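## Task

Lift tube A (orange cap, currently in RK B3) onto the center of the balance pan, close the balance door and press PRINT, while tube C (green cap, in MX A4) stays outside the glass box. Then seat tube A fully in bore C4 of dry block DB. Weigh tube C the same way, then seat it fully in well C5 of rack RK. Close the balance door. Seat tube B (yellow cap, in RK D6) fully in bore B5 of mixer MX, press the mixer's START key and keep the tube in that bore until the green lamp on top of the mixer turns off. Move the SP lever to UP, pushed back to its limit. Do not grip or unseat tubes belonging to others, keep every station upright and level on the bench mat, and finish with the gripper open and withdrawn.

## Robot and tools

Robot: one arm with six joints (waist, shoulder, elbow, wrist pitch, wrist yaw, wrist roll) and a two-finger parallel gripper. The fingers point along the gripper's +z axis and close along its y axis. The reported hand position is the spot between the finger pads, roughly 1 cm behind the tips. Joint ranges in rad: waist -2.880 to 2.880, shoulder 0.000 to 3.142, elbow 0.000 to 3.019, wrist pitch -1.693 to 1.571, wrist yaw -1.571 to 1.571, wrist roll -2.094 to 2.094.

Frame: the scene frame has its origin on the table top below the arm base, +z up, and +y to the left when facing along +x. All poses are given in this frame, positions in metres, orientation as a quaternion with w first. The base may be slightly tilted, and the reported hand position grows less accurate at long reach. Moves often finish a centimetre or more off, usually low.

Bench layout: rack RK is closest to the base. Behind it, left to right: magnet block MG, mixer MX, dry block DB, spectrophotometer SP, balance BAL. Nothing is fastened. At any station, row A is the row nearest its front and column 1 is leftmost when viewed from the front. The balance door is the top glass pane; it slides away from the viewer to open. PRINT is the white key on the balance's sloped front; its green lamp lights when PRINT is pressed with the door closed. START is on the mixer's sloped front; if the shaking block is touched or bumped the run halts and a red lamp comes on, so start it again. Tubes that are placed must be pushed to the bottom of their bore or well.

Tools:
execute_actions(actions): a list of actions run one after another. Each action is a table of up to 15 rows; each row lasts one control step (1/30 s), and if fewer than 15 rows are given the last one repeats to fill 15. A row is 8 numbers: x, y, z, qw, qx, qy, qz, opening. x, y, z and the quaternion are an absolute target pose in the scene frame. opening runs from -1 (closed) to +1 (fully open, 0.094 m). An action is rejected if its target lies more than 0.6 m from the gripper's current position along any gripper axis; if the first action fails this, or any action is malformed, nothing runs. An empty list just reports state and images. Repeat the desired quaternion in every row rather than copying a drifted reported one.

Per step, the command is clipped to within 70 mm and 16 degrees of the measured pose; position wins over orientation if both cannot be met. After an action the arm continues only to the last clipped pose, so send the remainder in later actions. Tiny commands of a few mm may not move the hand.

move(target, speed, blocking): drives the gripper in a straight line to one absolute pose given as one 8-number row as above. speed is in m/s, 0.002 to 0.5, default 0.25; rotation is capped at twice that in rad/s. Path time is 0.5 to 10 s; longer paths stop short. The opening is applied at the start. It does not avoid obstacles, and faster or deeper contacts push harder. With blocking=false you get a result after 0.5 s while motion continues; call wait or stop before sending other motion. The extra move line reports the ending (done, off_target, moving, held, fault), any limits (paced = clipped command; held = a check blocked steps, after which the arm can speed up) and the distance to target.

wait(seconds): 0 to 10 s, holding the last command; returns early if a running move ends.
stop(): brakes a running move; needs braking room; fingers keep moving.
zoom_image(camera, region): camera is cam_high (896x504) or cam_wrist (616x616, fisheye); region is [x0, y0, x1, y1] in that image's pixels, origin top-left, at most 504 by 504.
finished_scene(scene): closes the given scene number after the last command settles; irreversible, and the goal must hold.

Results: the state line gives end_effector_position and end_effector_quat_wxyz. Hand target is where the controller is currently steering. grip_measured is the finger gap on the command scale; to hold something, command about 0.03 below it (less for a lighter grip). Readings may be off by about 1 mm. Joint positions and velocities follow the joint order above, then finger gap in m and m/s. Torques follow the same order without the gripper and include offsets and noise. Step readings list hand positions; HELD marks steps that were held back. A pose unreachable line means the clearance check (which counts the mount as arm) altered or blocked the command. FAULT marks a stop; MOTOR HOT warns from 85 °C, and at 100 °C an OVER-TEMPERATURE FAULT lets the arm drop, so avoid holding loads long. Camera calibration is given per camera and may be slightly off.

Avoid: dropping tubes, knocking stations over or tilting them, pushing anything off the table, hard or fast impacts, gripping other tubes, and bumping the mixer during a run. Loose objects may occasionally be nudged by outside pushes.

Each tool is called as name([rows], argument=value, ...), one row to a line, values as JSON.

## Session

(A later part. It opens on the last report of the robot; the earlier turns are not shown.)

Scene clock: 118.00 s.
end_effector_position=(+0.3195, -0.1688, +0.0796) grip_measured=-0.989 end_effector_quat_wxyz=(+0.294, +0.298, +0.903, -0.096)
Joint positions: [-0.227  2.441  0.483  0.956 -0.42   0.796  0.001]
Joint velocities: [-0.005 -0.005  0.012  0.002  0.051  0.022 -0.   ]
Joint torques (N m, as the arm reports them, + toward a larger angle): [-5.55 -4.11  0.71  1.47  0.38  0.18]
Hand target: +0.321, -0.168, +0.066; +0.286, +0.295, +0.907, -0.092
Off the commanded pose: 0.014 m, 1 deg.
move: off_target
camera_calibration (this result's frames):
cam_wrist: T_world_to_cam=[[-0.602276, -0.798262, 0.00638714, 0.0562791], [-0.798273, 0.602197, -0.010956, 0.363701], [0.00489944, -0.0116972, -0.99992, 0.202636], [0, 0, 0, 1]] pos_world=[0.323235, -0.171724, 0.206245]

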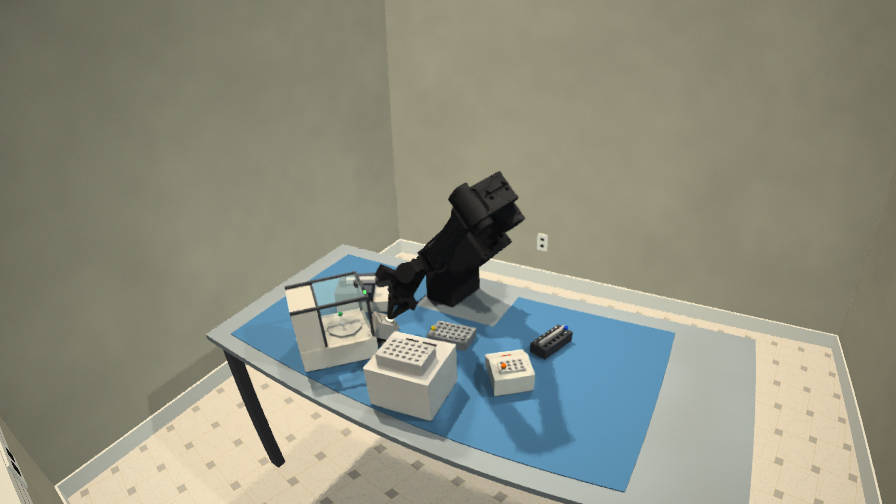

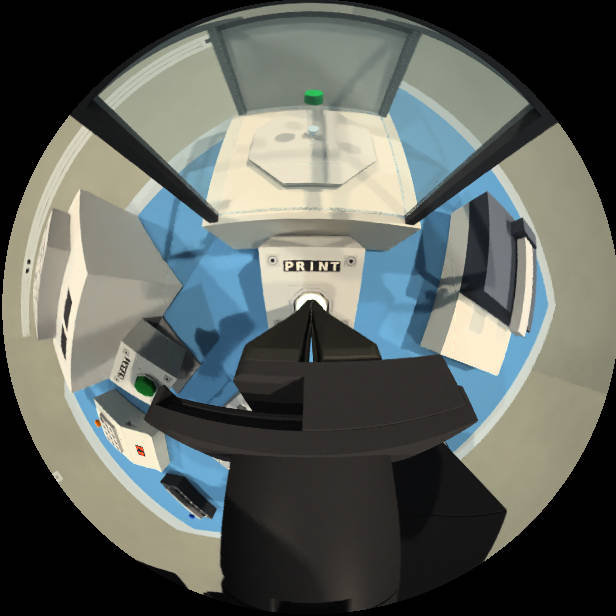

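Lamp lit. Open door.

move(target=[0.30,-0.155,0.12,0.286,0.2947,0.907,-0.0929,-1], speed=0.12)

move(target=[0.31,-0.165,0.275,0.286,0.2947,0.907,-0.0929,-1])

move(target=[0.38,-0.216,0.265,0.286,0.2947,0.907,-0.0929,-1], speed=0.12)

move(target=[0.378,-0.216,0.232,0.286,0.2947,0.907,-0.0929,-1], speed=0.04)

move(target=[0.484,-0.293,0.236,0.286,0.2947,0.907,-0.0929,-1], speed=0.06)

move(target=[0.499,-0.297,0.233,0.286,0.2947,0.907,-0.0929,-1], speed=0.03)

move(target=[0.44,-0.266,0.27,0.116,0.3067,0.944,-0.0377,-1], speed=0.15)

Scene clock: 119.33 s.
end_effector_position=(+0.3032, -0.1561, +0.1207) grip_measured=-0.989 end_effector_quat_wxyz=(+0.291, +0.298, +0.904, -0.092)
Joint positions: [-0.332  2.302  0.395  0.86  -0.484  0.699  0.001]
Joint velocities: [-0.015 -0.005 -0.017 -0.002 -0.022 -0.066 -0.   ]
Joint torques (N m, as the arm reports them, + toward a larger angle): [-7.77 -6.32 -0.42  0.4   0.25 -0.14]
Hand target: +0.300, -0.156, +0.121; +0.286, +0.295, +0.907, -0.094
Off the commanded pose: 0.003 m, 1 deg.
move: done
camera_calibration (this result's frames):
cam_wrist: T_world_to_cam=[[-0.600798, -0.799401, 0.000449348, 0.0564089], [-0.799398, 0.600793, -0.00321703, 0.342715], [0.00230173, -0.00229199, -0.999995, 0.246281], [0, 0, 0, 1]] pos_world=[0.307289, -0.160243, 0.247357]

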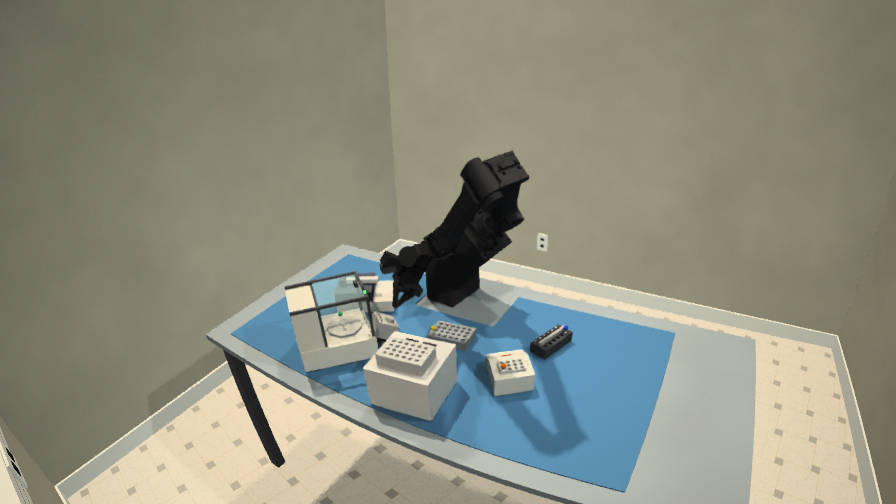

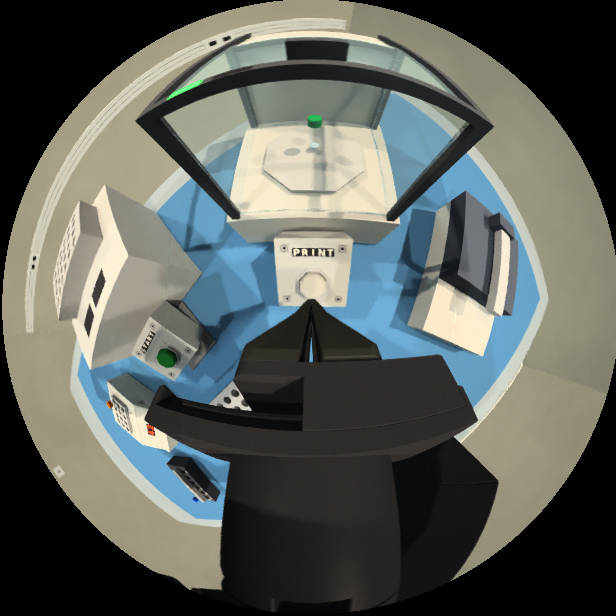

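Scene clock: 120.60 s.
end_effector_position=(+0.2979, -0.1614, +0.2736) grip_measured=-0.989 end_effector_quat_wxyz=(+0.283, +0.307, +0.904, -0.096)
Joint positions: [-0.747  1.766  0.45   0.001 -0.633  0.244  0.001]
Joint velocities: [-0.005 -0.015 -0.012  0.007 -0.007 -0.051  0.   ]
Joint torques (N m, as the arm reports them, + toward a larger angle): [-5.47 -2.94  9.04  0.8   0.07 -0.22]
Hand target: +0.309, -0.167, +0.280; +0.286, +0.294, +0.907, -0.099
Off the commanded pose: 0.013 m, 2 deg.
move: off_target
camera_calibration (this result's frames):
cam_wrist: T_world_to_cam=[[-0.616995, -0.786917, 0.00891467, 0.0534022], [-0.786858, 0.617058, 0.00965793, 0.337562], [-0.0131009, -0.00105569, -0.999914, 0.40395], [0, 0, 0, 1]] pos_world=[0.303854, -0.165846, 0.400178]

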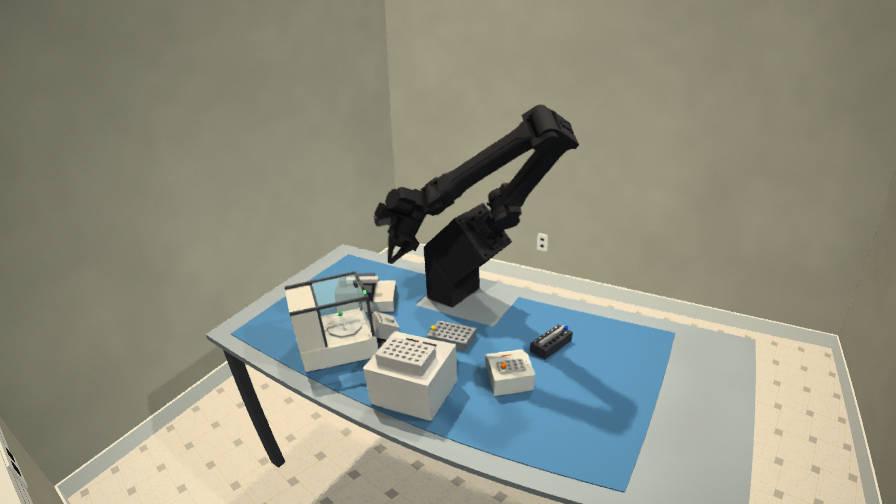

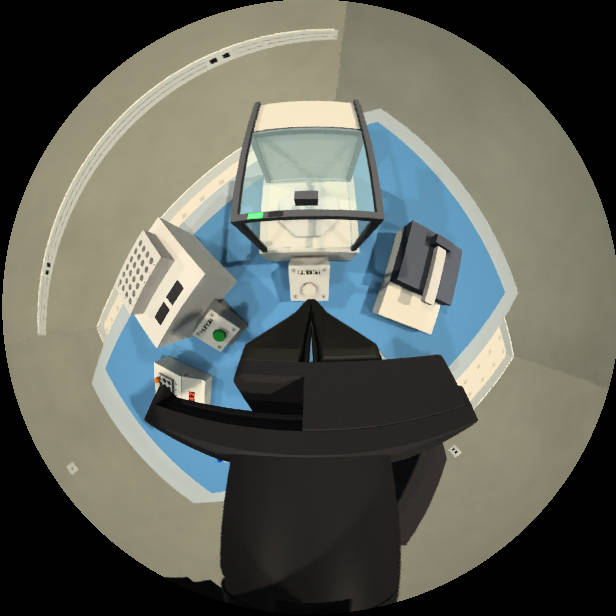

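Scene clock: 121.80 s.
end_effector_position=(+0.3633, -0.2108, +0.2612) grip_measured=-0.989 end_effector_quat_wxyz=(+0.277, +0.303, +0.907, -0.090)
Joint positions: [-0.688  1.982  0.66   0.033 -0.632  0.298  0.001]
Joint velocities: [-0.015 -0.015 -0.002 -0.007  0.022  0.081 -0.001]
Joint torques (N m, as the arm reports them, + toward a larger angle): [-6.55 -5.72  8.57  2.01  0.27  0.19]
Hand target: +0.380, -0.215, +0.265; +0.286, +0.295, +0.907, -0.092
Off the commanded pose: 0.018 m, 1 deg.
move: off_target
camera_calibration (this result's frames):
cam_wrist: T_world_to_cam=[[-0.607391, -0.794389, 0.00463311, 0.0511166], [-0.794081, 0.607301, 0.0249121, 0.416165], [-0.0226036, 0.0114523, -0.999679, 0.398379], [0, 0, 0, 1]] pos_world=[0.370521, -0.216693, 0.387647]

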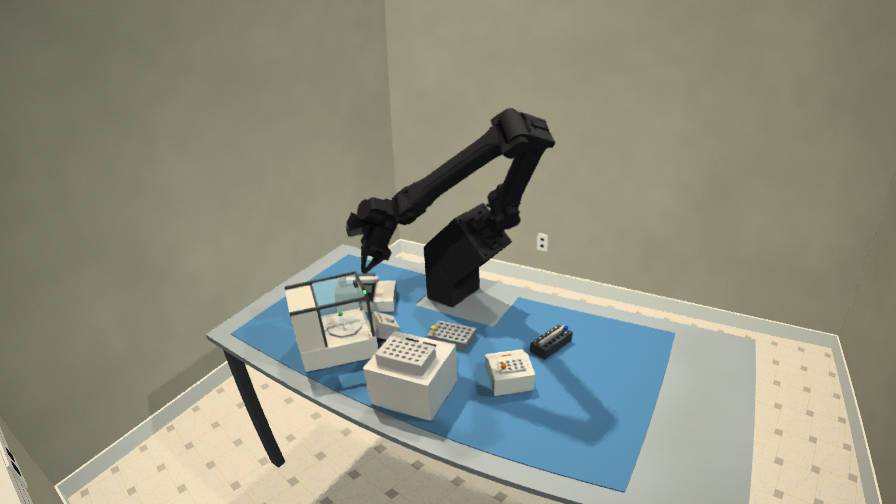

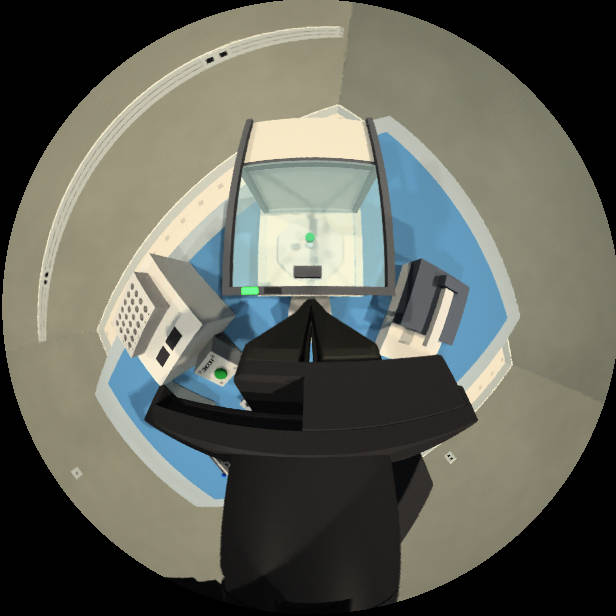

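Scene clock: 122.93 s.
end_effector_position=(+0.3750, -0.2155, +0.2368) grip_measured=-0.989 end_effector_quat_wxyz=(+0.286, +0.293, +0.907, -0.093)
Joint positions: [-0.633  2.053  0.66   0.168 -0.614  0.361  0.001]
Joint velocities: [ 0.005 -0.015 -0.002  0.012  0.022  0.125 -0.001]
Joint torques (N m, as the arm reports them, + toward a larger angle): [-6.2  -6.16  5.75  2.04  0.3   0.18]
Hand target: +0.378, -0.215, +0.231; +0.286, +0.295, +0.907, -0.092
Off the commanded pose: 0.006 m, 0 deg.
move: done
camera_calibration (this result's frames):
cam_wrist: T_world_to_cam=[[-0.593469, -0.804798, 0.00978365, 0.0459018], [-0.804799, 0.593528, 0.00483641, 0.434683], [-0.00969921, -0.00500361, -0.99994, 0.365916], [0, 0, 0, 1]] pos_world=[0.380623, -0.219224, 0.363343]

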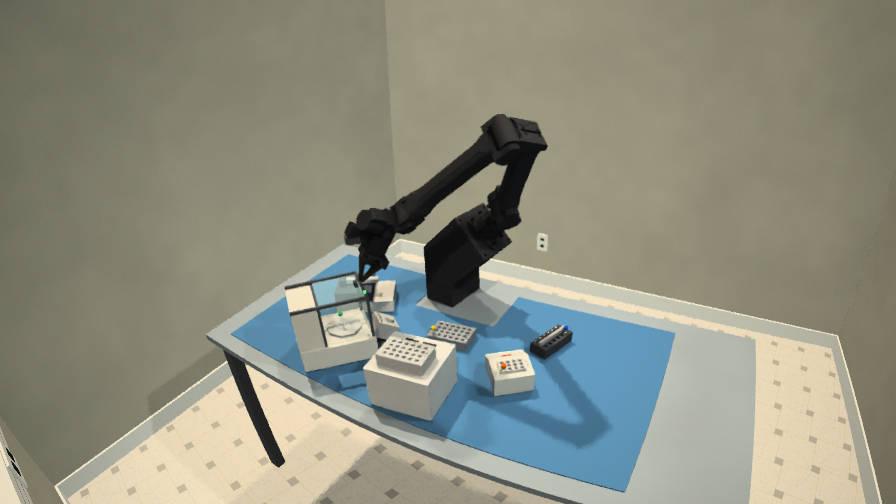

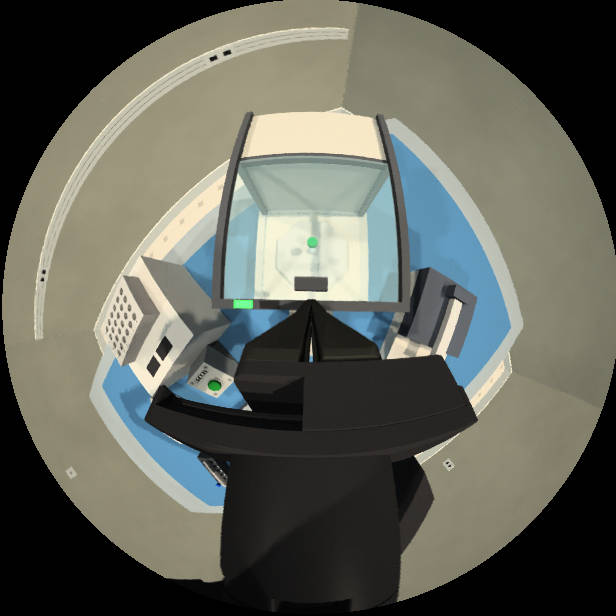

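Scene clock: 125.47 s.
end_effector_position=(+0.4633, -0.2893, +0.2355) grip_measured=-0.989 end_effector_quat_wxyz=(+0.282, +0.301, +0.906, -0.093)
Joint positions: [-0.62   2.265  1.004  0.03  -0.607  0.383  0.001]
Joint velocities: [-0.005 -0.015  0.002  0.017 -0.022 -0.007  0.001]
Joint torques (N m, as the arm reports them, + toward a larger angle): [-9.49 -9.59  9.57  0.75  0.33  0.17]
Hand target: +0.484, -0.291, +0.236; +0.286, +0.295, +0.907, -0.092
Off the commanded pose: 0.021 m, 1 deg.
move: off_target
camera_calibration (this result's frames):
cam_wrist: T_world_to_cam=[[-0.60601, -0.795433, 0.00615825, 0.0482607], [-0.79532, 0.606031, 0.0138875, 0.546663], [-0.0147787, 0.0035182, -0.999885, 0.369973], [0, 0, 0, 1]] pos_world=[0.469486, -0.294208, 0.362041]

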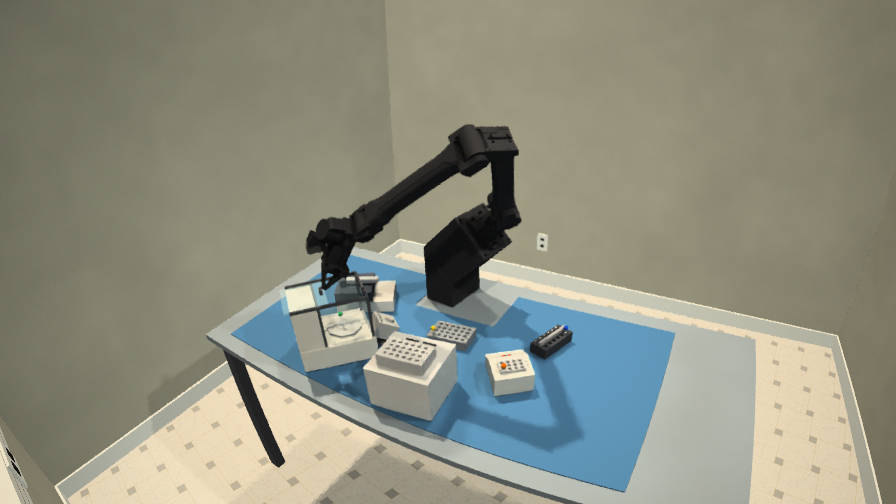

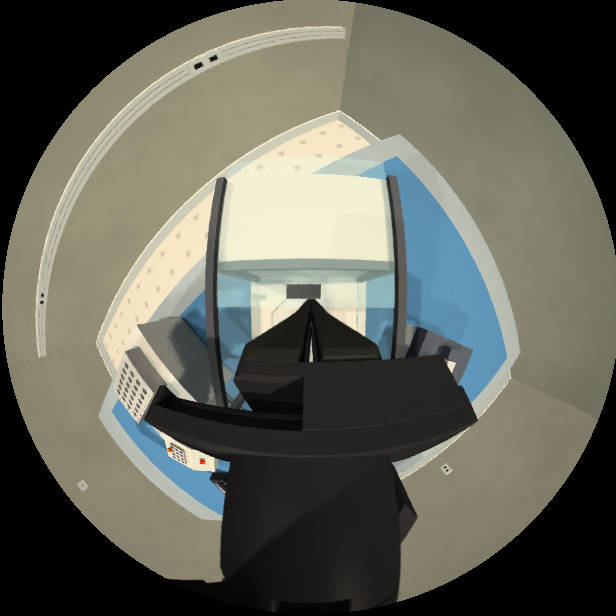

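Scene clock: 126.90 s.
end_effector_position=(+0.4750, -0.2926, +0.2319) grip_measured=-0.989 end_effector_quat_wxyz=(+0.280, +0.303, +0.906, -0.092)
Joint positions: [-0.606  2.284  1.041  0.015 -0.603  0.398  0.001]
Joint velocities: [-0.015 -0.015 -0.012 -0.002  0.007  0.007  0.   ]
Joint torques (N m, as the arm reports them, + toward a larger angle): [-9.57 -9.85 10.27  1.02  0.34  0.17]
Hand target: +0.498, -0.295, +0.233; +0.286, +0.295, +0.907, -0.092
Off the commanded pose: 0.024 m, 1 deg.
move: off_target
camera_calibration (this result's frames):
cam_wrist: T_world_to_cam=[[-0.60911, -0.793065, 0.00572747, 0.0550164], [-0.792861, 0.609094, 0.0194108, 0.556416], [-0.0188826, 0.00728222, -0.999795, 0.369513], [0, 0, 0, 1]] pos_world=[0.481649, -0.297969, 0.358322]

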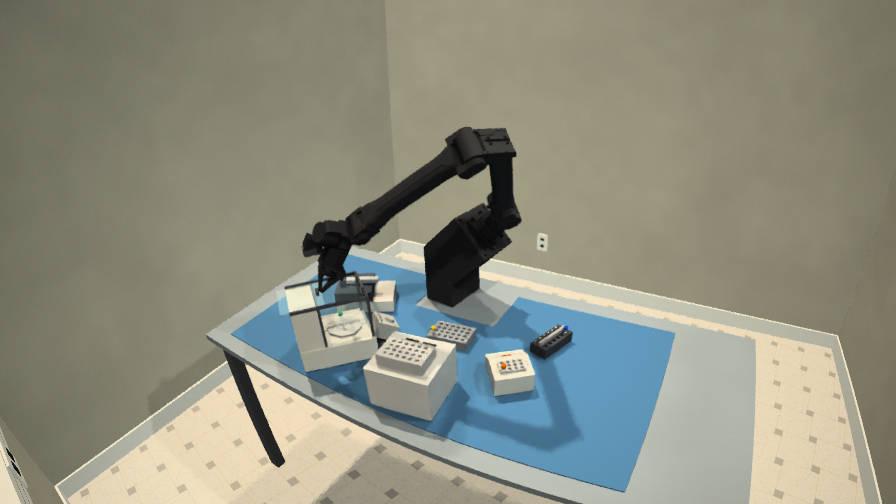

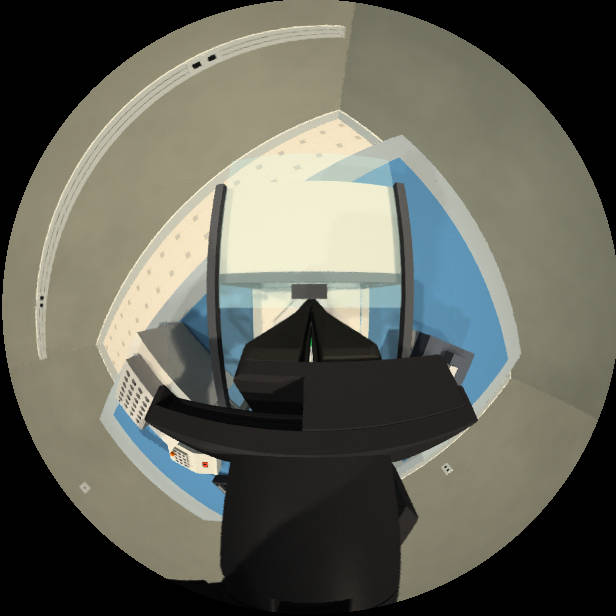

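Scene clock: 128.57 s.
end_effector_position=(+0.4241, -0.2619, +0.2560) grip_measured=-0.989 end_effector_quat_wxyz=(+0.104, +0.322, +0.940, -0.037)
Joint positions: [-0.68   2.256  1.186 -0.68  -0.682  0.033  0.001]
Joint velocities: [ 0.015 -0.005 -0.012 -0.002 -0.007 -0.066 -0.   ]
Joint torques (N m, as the arm reports them, + toward a larger angle): [-11.93 -11.21   9.89   0.01  -0.01  -0.16]
Hand target: +0.439, -0.267, +0.269; +0.115, +0.307, +0.944, -0.040
Off the commanded pose: 0.022 m, 2 deg.
move: off_target
camera_calibration (this result's frames):
cam_wrist: T_world_to_cam=[[-0.617949, -0.786104, 0.0134203, 0.0518063], [-0.721904, 0.574079, 0.386378, 0.363768], [-0.311437, 0.229074, -0.922243, 0.55474], [0, 0, 0, 1]] pos_world=[0.467386, -0.295183, 0.370358]

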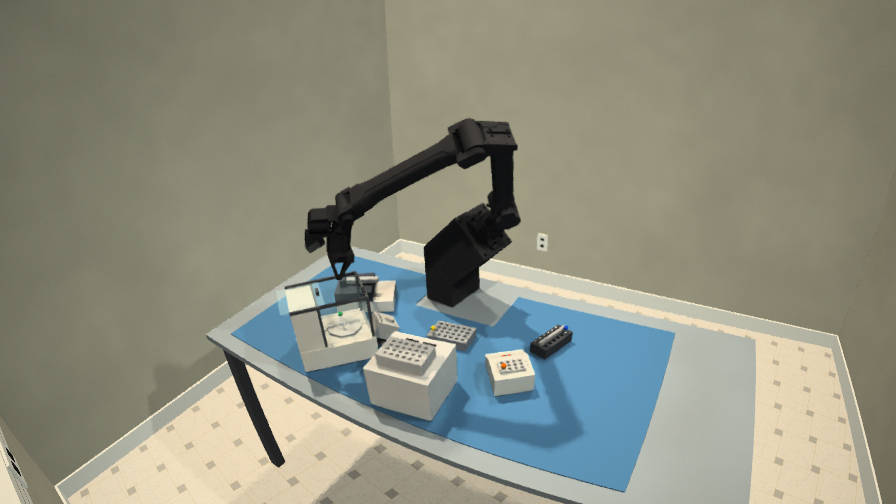

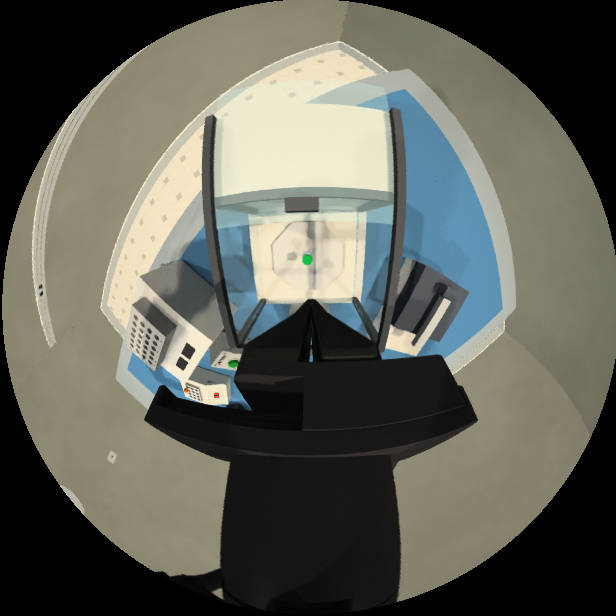

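move(target=[0.434,-0.265,0.155,0.116,0.3067,0.944,-0.0377,-0.4], speed=0.07)

move(target=[0.434,-0.265,0.121,0.116,0.3067,0.944,-0.0377,-0.4], speed=0.04)

zoom_image(camera="cam_wrist", region=[250,230,370,350])

Scene clock: 130.67 s.
end_effector_position=(+0.4391, -0.2660, +0.1659) grip_measured=-0.403 end_effector_quat_wxyz=(+0.123, +0.300, +0.945, -0.038)
Joint positions: [-0.549  2.378  1.135 -0.347 -0.705  0.193  0.028]
Joint velocities: [ 0.005 -0.005  0.007  0.002  0.095  0.007 -0.001]
Joint torques (N m, as the arm reports them, + toward a larger angle): [-10.74 -10.02   4.69   1.44   0.03   0.2 ]
Hand target: +0.435, -0.264, +0.154; +0.116, +0.306, +0.944, -0.036
Off the commanded pose: 0.012 m, 1 deg.
move: off_target
camera_calibration (this result's frames):
cam_wrist: T_world_to_cam=[[-0.581967, -0.813156, 0.00957619, 0.0367189], [-0.759638, 0.547792, 0.350534, 0.427283], [-0.290285, 0.196725, -0.936501, 0.461731], [0, 0, 0, 1]] pos_world=[0.479983, -0.295038, 0.282283]

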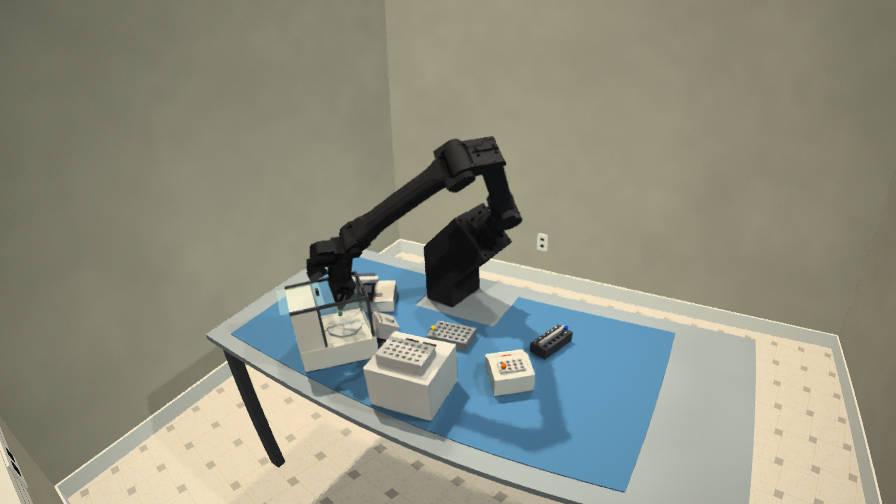

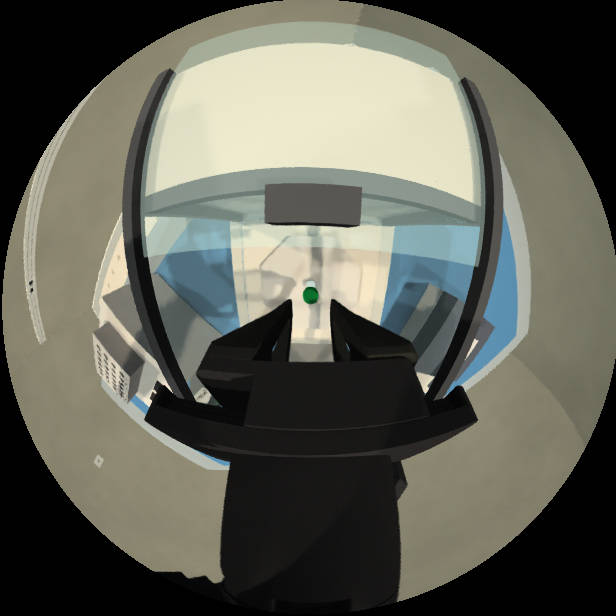

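Scene clock: 132.13 s.
end_effector_position=(+0.4406, -0.2670, +0.1341) grip_measured=-0.403 end_effector_quat_wxyz=(+0.125, +0.300, +0.945, -0.038)
Joint positions: [-0.503  2.428  1.13  -0.246 -0.705  0.257  0.028]
Joint velocities: [-0.024  0.005  0.007  0.002  0.037 -0.022  0.   ]
Joint torques (N m, as the arm reports them, + toward a larger angle): [-10.05  -9.78   4.04   1.35   0.13   0.17]
Hand target: +0.434, -0.265, +0.121; +0.116, +0.306, +0.944, -0.037
Off the commanded pose: 0.015 m, 1 deg.
move: off_target
camera_calibration (this result's frames):
cam_wrist: T_world_to_cam=[[-0.582094, -0.813078, 0.00841343, 0.0372941], [-0.760927, 0.548347, 0.34685, 0.44136], [-0.286629, 0.195497, -0.937883, 0.430837], [0, 0, 0, 1]] pos_world=[0.481043, -0.295923, 0.250676]

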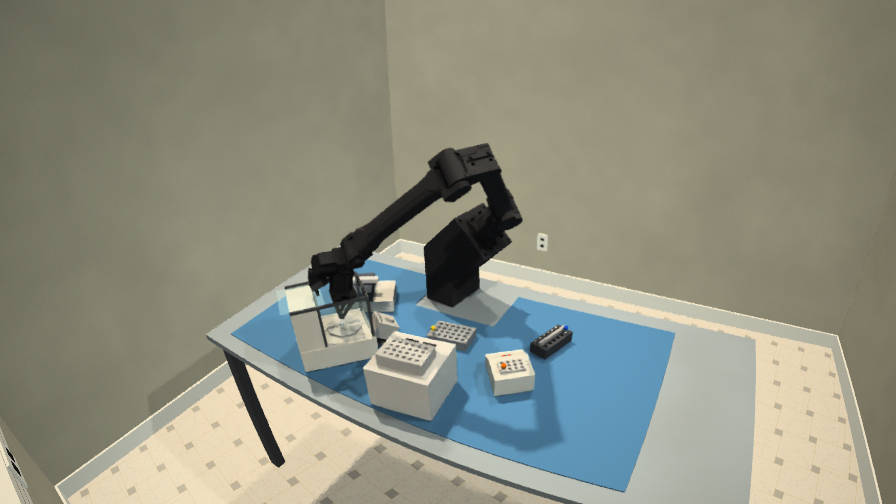

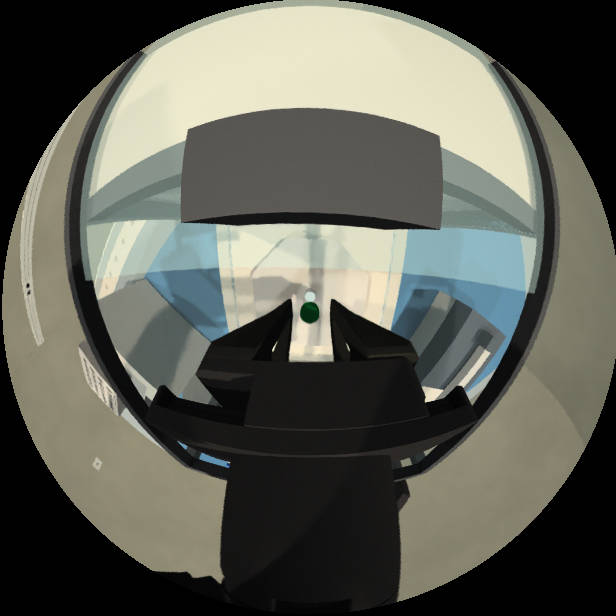

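Region (250, 230, 370, 350) of cam_wrist's 616x616 image, scaled by 4.200, with more detail than that image has.

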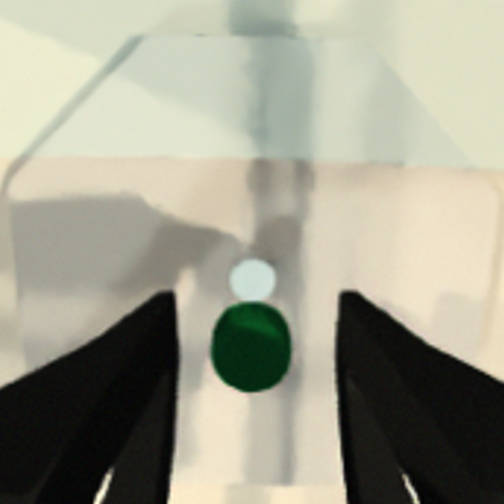

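execute_actions([
  [[0.434,-0.265,0.121,0.116,0.3067,0.944,-0.0377,-0.5],[0.434,-0.265,0.121,0.116,0.3067,0.944,-0.0377,-0.55],[0.434,-0.265,0.121,0.116,0.3067,0.944,-0.0377,-0.6],[0.434,-0.265,0.121,0.116,0.3067,0.944,-0.0377,-0.64],[0.434,-0.265,0.121,0.116,0.3067,0.944,-0.0377,-0.67],[0.434,-0.265,0.121,0.116,0.3067,0.944,-0.0377,-0.69],[0.434,-0.265,0.121,0.116,0.3067,0.944,-0.0377,-0.71],[0.434,-0.265,0.121,0.116,0.3067,0.944,-0.0377,-0.73],[0.434,-0.265,0.121,0.116,0.3067,0.944,-0.0377,-0.75],[0.434,-0.265,0.121,0.116,0.3067,0.944,-0.0377,-0.77],[0.434,-0.265,0.121,0.116,0.3067,0.944,-0.0377,-0.79]],
])

move(target=[0.445,-0.265,0.32,0.116,0.3067,0.944,-0.0377,-0.79], speed=0.12)

move(target=[0.29,-0.10,0.30,0.116,0.3067,0.944,-0.0377,-0.79], speed=0.2)

move(target=[0.25,-0.021,0.115,0.116,0.3067,0.944,-0.0377,-0.79], speed=0.15)

move(target=[0.253,-0.021,0.082,0.116,0.3067,0.944,-0.0377,-0.79], speed=0.04)

zoom_image(camera="cam_wrist", region=[250,230,370,350])

Scene clock: 134.17 s.
end_effector_position=(+0.4406, -0.2670, +0.1341) grip_measured=-0.774 end_effector_quat_wxyz=(+0.125, +0.301, +0.945, -0.038)
Joint positions: [-0.503  2.428  1.13  -0.246 -0.705  0.259  0.011]
Joint velocities: [-0.005 -0.005 -0.007  0.012  0.022 -0.022  0.001]
Joint torques (N m, as the arm reports them, + toward a larger angle): [-10.59 -10.27   4.07   1.36   0.17   0.17]
Hand target: +0.434, -0.265, +0.121; +0.116, +0.307, +0.944, -0.038
Off the commanded pose: 0.015 m, 1 deg.
Step readings (end_effector_position):
0: (+0.4406, -0.2670, +0.1341)
1: (+0.4406, -0.2670, +0.1341)
2: (+0.4406, -0.2670, +0.1341)
4: (+0.4406, -0.2670, +0.1341)
8: (+0.4406, -0.2670, +0.1341)
15: end_effector_position above
camera_calibration (this result's frames):
cam_wrist: T_world_to_cam=[[-0.583593, -0.812008, 0.00791825, 0.0383067], [-0.760014, 0.549607, 0.346859, 0.441293], [-0.286004, 0.196407, -0.937884, 0.430805], [0, 0, 0, 1]] pos_world=[0.480956, -0.296045, 0.250675]

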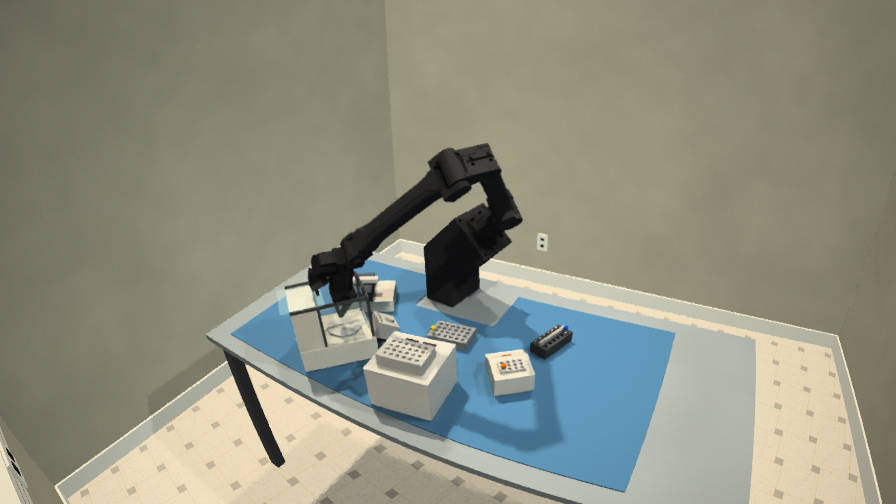

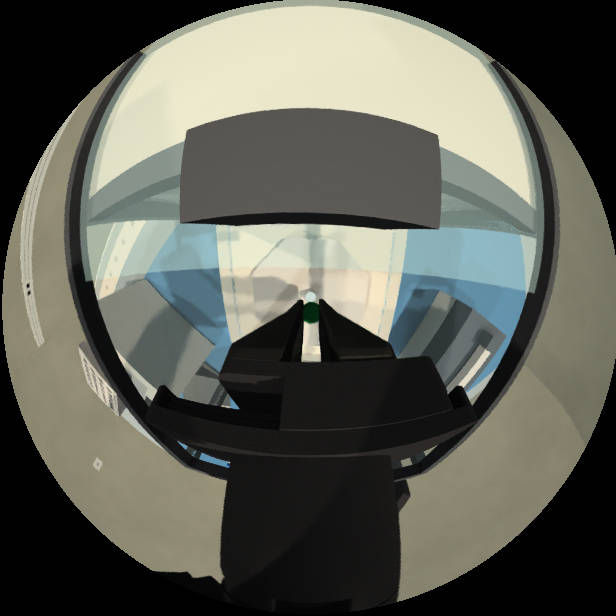

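Scene clock: 136.10 s.
end_effector_position=(+0.4288, -0.2618, +0.3081) grip_measured=-0.774 end_effector_quat_wxyz=(+0.105, +0.324, +0.939, -0.034)
Joint positions: [-0.74   2.212  1.257 -0.84  -0.675 -0.035  0.011]
Joint velocities: [-0.005 -0.005  0.002 -0.022 -0.007 -0.037 -0.001]
Joint torques (N m, as the arm reports them, + toward a larger angle): [-11.47 -11.77  10.31   0.22   0.14  -0.14]
Hand target: +0.443, -0.265, +0.322; +0.116, +0.307, +0.944, -0.041
Off the commanded pose: 0.020 m, 2 deg.
move: off_target
camera_calibration (this result's frames):
cam_wrist: T_world_to_cam=[[-0.621391, -0.783464, 0.00755193, 0.0580866], [-0.721261, 0.575768, 0.385064, 0.347523], [-0.306032, 0.233829, -0.922859, 0.603351], [0, 0, 0, 1]] pos_world=[0.471394, -0.295665, 0.42255]

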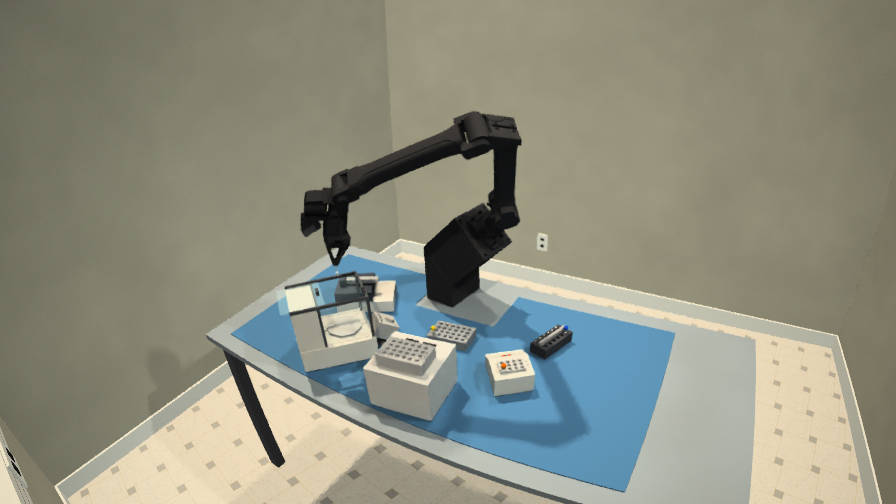

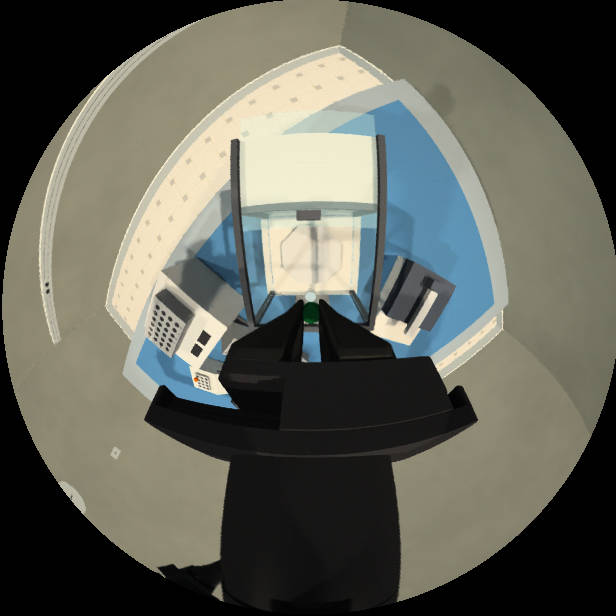

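Scene clock: 137.53 s.
end_effector_position=(+0.2906, -0.1014, +0.3036) grip_measured=-0.774 end_effector_quat_wxyz=(+0.119, +0.312, +0.942, -0.039)
Joint positions: [-0.74   1.656  0.654 -0.755 -0.68  -0.036  0.011]
Joint velocities: [-0.015 -0.005 -0.002 -0.012  0.037  0.022 -0.   ]
Joint torques (N m, as the arm reports them, + toward a larger angle): [-5.36 -3.04  7.23  0.84 -0.01 -0.1 ]
Hand target: +0.290, -0.100, +0.301; +0.116, +0.307, +0.944, -0.038
Off the commanded pose: 0.004 m, 1 deg.
move: done
camera_calibration (this result's frames):
cam_wrist: T_world_to_cam=[[-0.602258, -0.798247, 0.0092711, 0.0903183], [-0.743609, 0.565184, 0.357229, 0.17106], [-0.290397, 0.20825, -0.933971, 0.515658], [0, 0, 0, 1]] pos_world=[0.331342, -0.13197, 0.419665]

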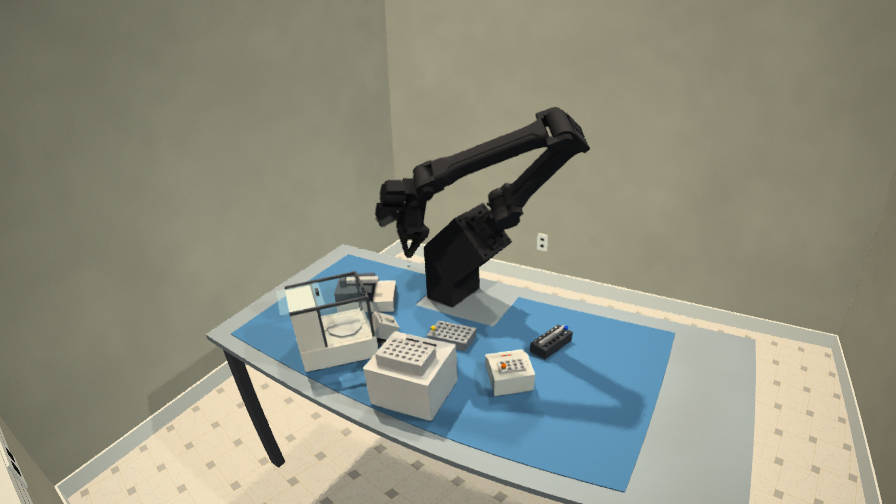

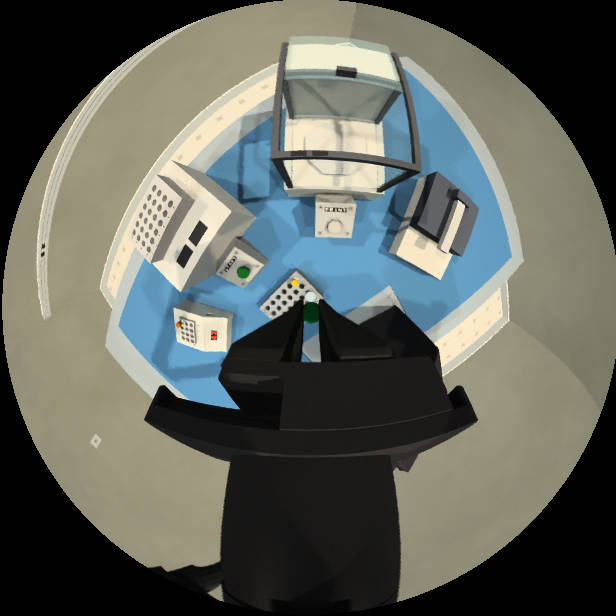

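Scene clock: 139.57 s.
end_effector_position=(+0.2571, -0.0163, +0.1128) grip_measured=-0.774 end_effector_quat_wxyz=(+0.119, +0.299, +0.946, -0.028)
Joint positions: [-0.08   1.828  0.283  0.33  -0.647  0.785  0.011]
Joint velocities: [-0.015  0.015 -0.017  0.012 -0.051  0.037  0.001]
Joint torques (N m, as the arm reports them, + toward a larger angle): [-4.8  -3.45 -0.37  1.33  0.33  0.14]
Hand target: +0.253, -0.016, +0.110; +0.116, +0.306, +0.944, -0.028
Off the commanded pose: 0.009 m, 2 deg.
move: done
camera_calibration (this result's frames):
cam_wrist: T_world_to_cam=[[-0.577346, -0.816466, -0.00744016, 0.135065], [-0.762005, 0.535517, 0.364101, 0.169672], [-0.293292, 0.215882, -0.93133, 0.310608], [0, 0, 0, 1]] pos_world=[0.298369, -0.0476404, 0.228505]

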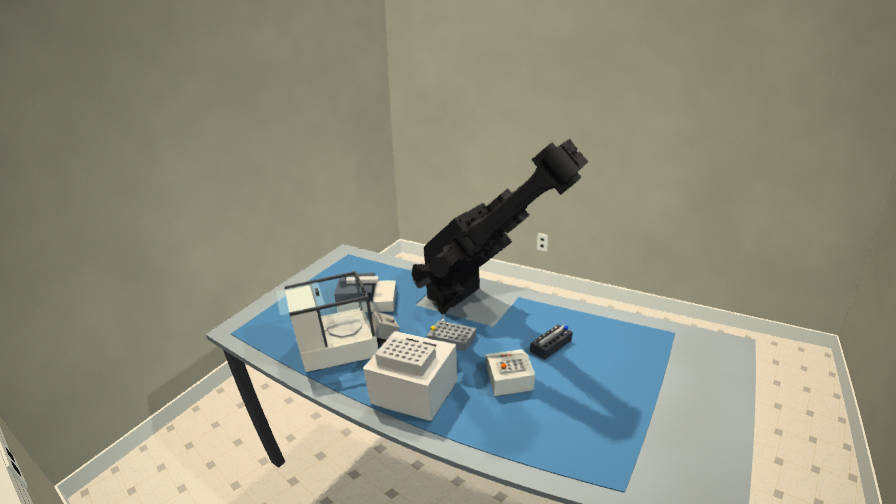

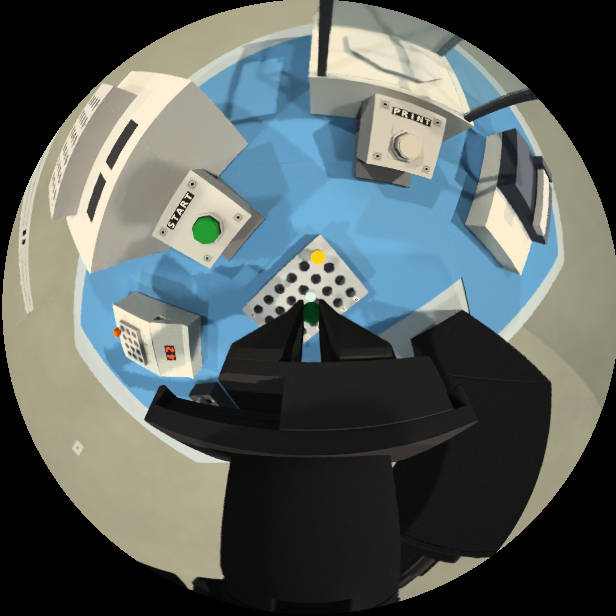

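Scene clock: 140.67 s.
end_effector_position=(+0.2504, -0.0216, +0.0845) grip_measured=-0.774 end_effector_quat_wxyz=(+0.115, +0.305, +0.945, -0.038)
Joint positions: [ 0.006  1.961  0.288  0.493 -0.6    0.88   0.011]
Joint velocities: [ 0.005 -0.015 -0.002  0.017  0.007  0.037  0.   ]
Joint torques (N m, as the arm reports them, + toward a larger angle): [-4.89 -3.75 -0.76  1.12  0.33  0.19]
Hand target: +0.253, -0.021, +0.081; +0.115, +0.307, +0.944, -0.036
Off the commanded pose: 0.004 m, 0 deg.
move: done
camera_calibration (this result's frames):
cam_wrist: T_world_to_cam=[[-0.589533, -0.807641, 0.0129059, 0.128169], [-0.749321, 0.552789, 0.364614, 0.174933], [-0.301612, 0.205281, -0.931069, 0.285228], [0, 0, 0, 1]] pos_world=[0.292669, -0.0517388, 0.20013]

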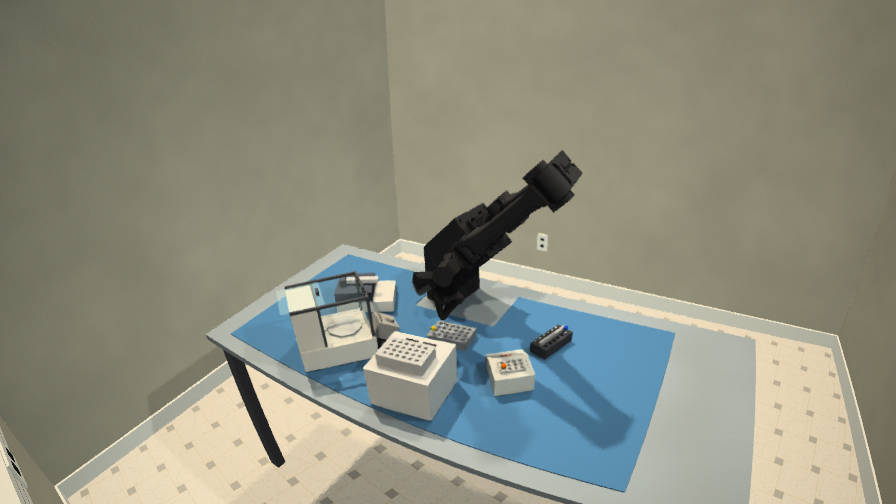

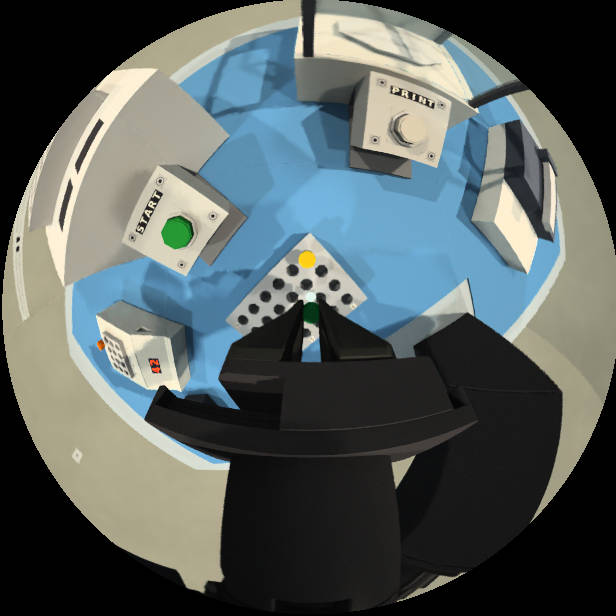

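Region (250, 230, 370, 350) of cam_wrist's 616x616 image, scaled by 4.200, with more detail than that image has.

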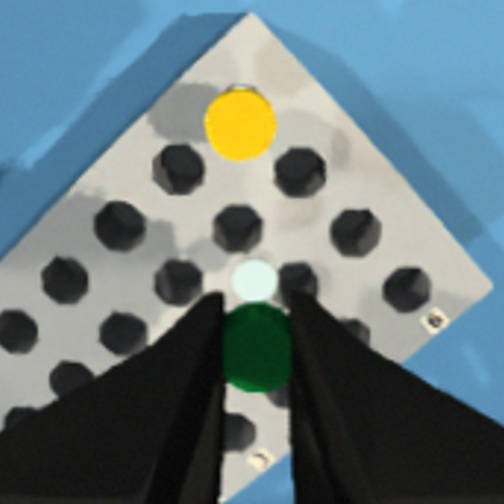

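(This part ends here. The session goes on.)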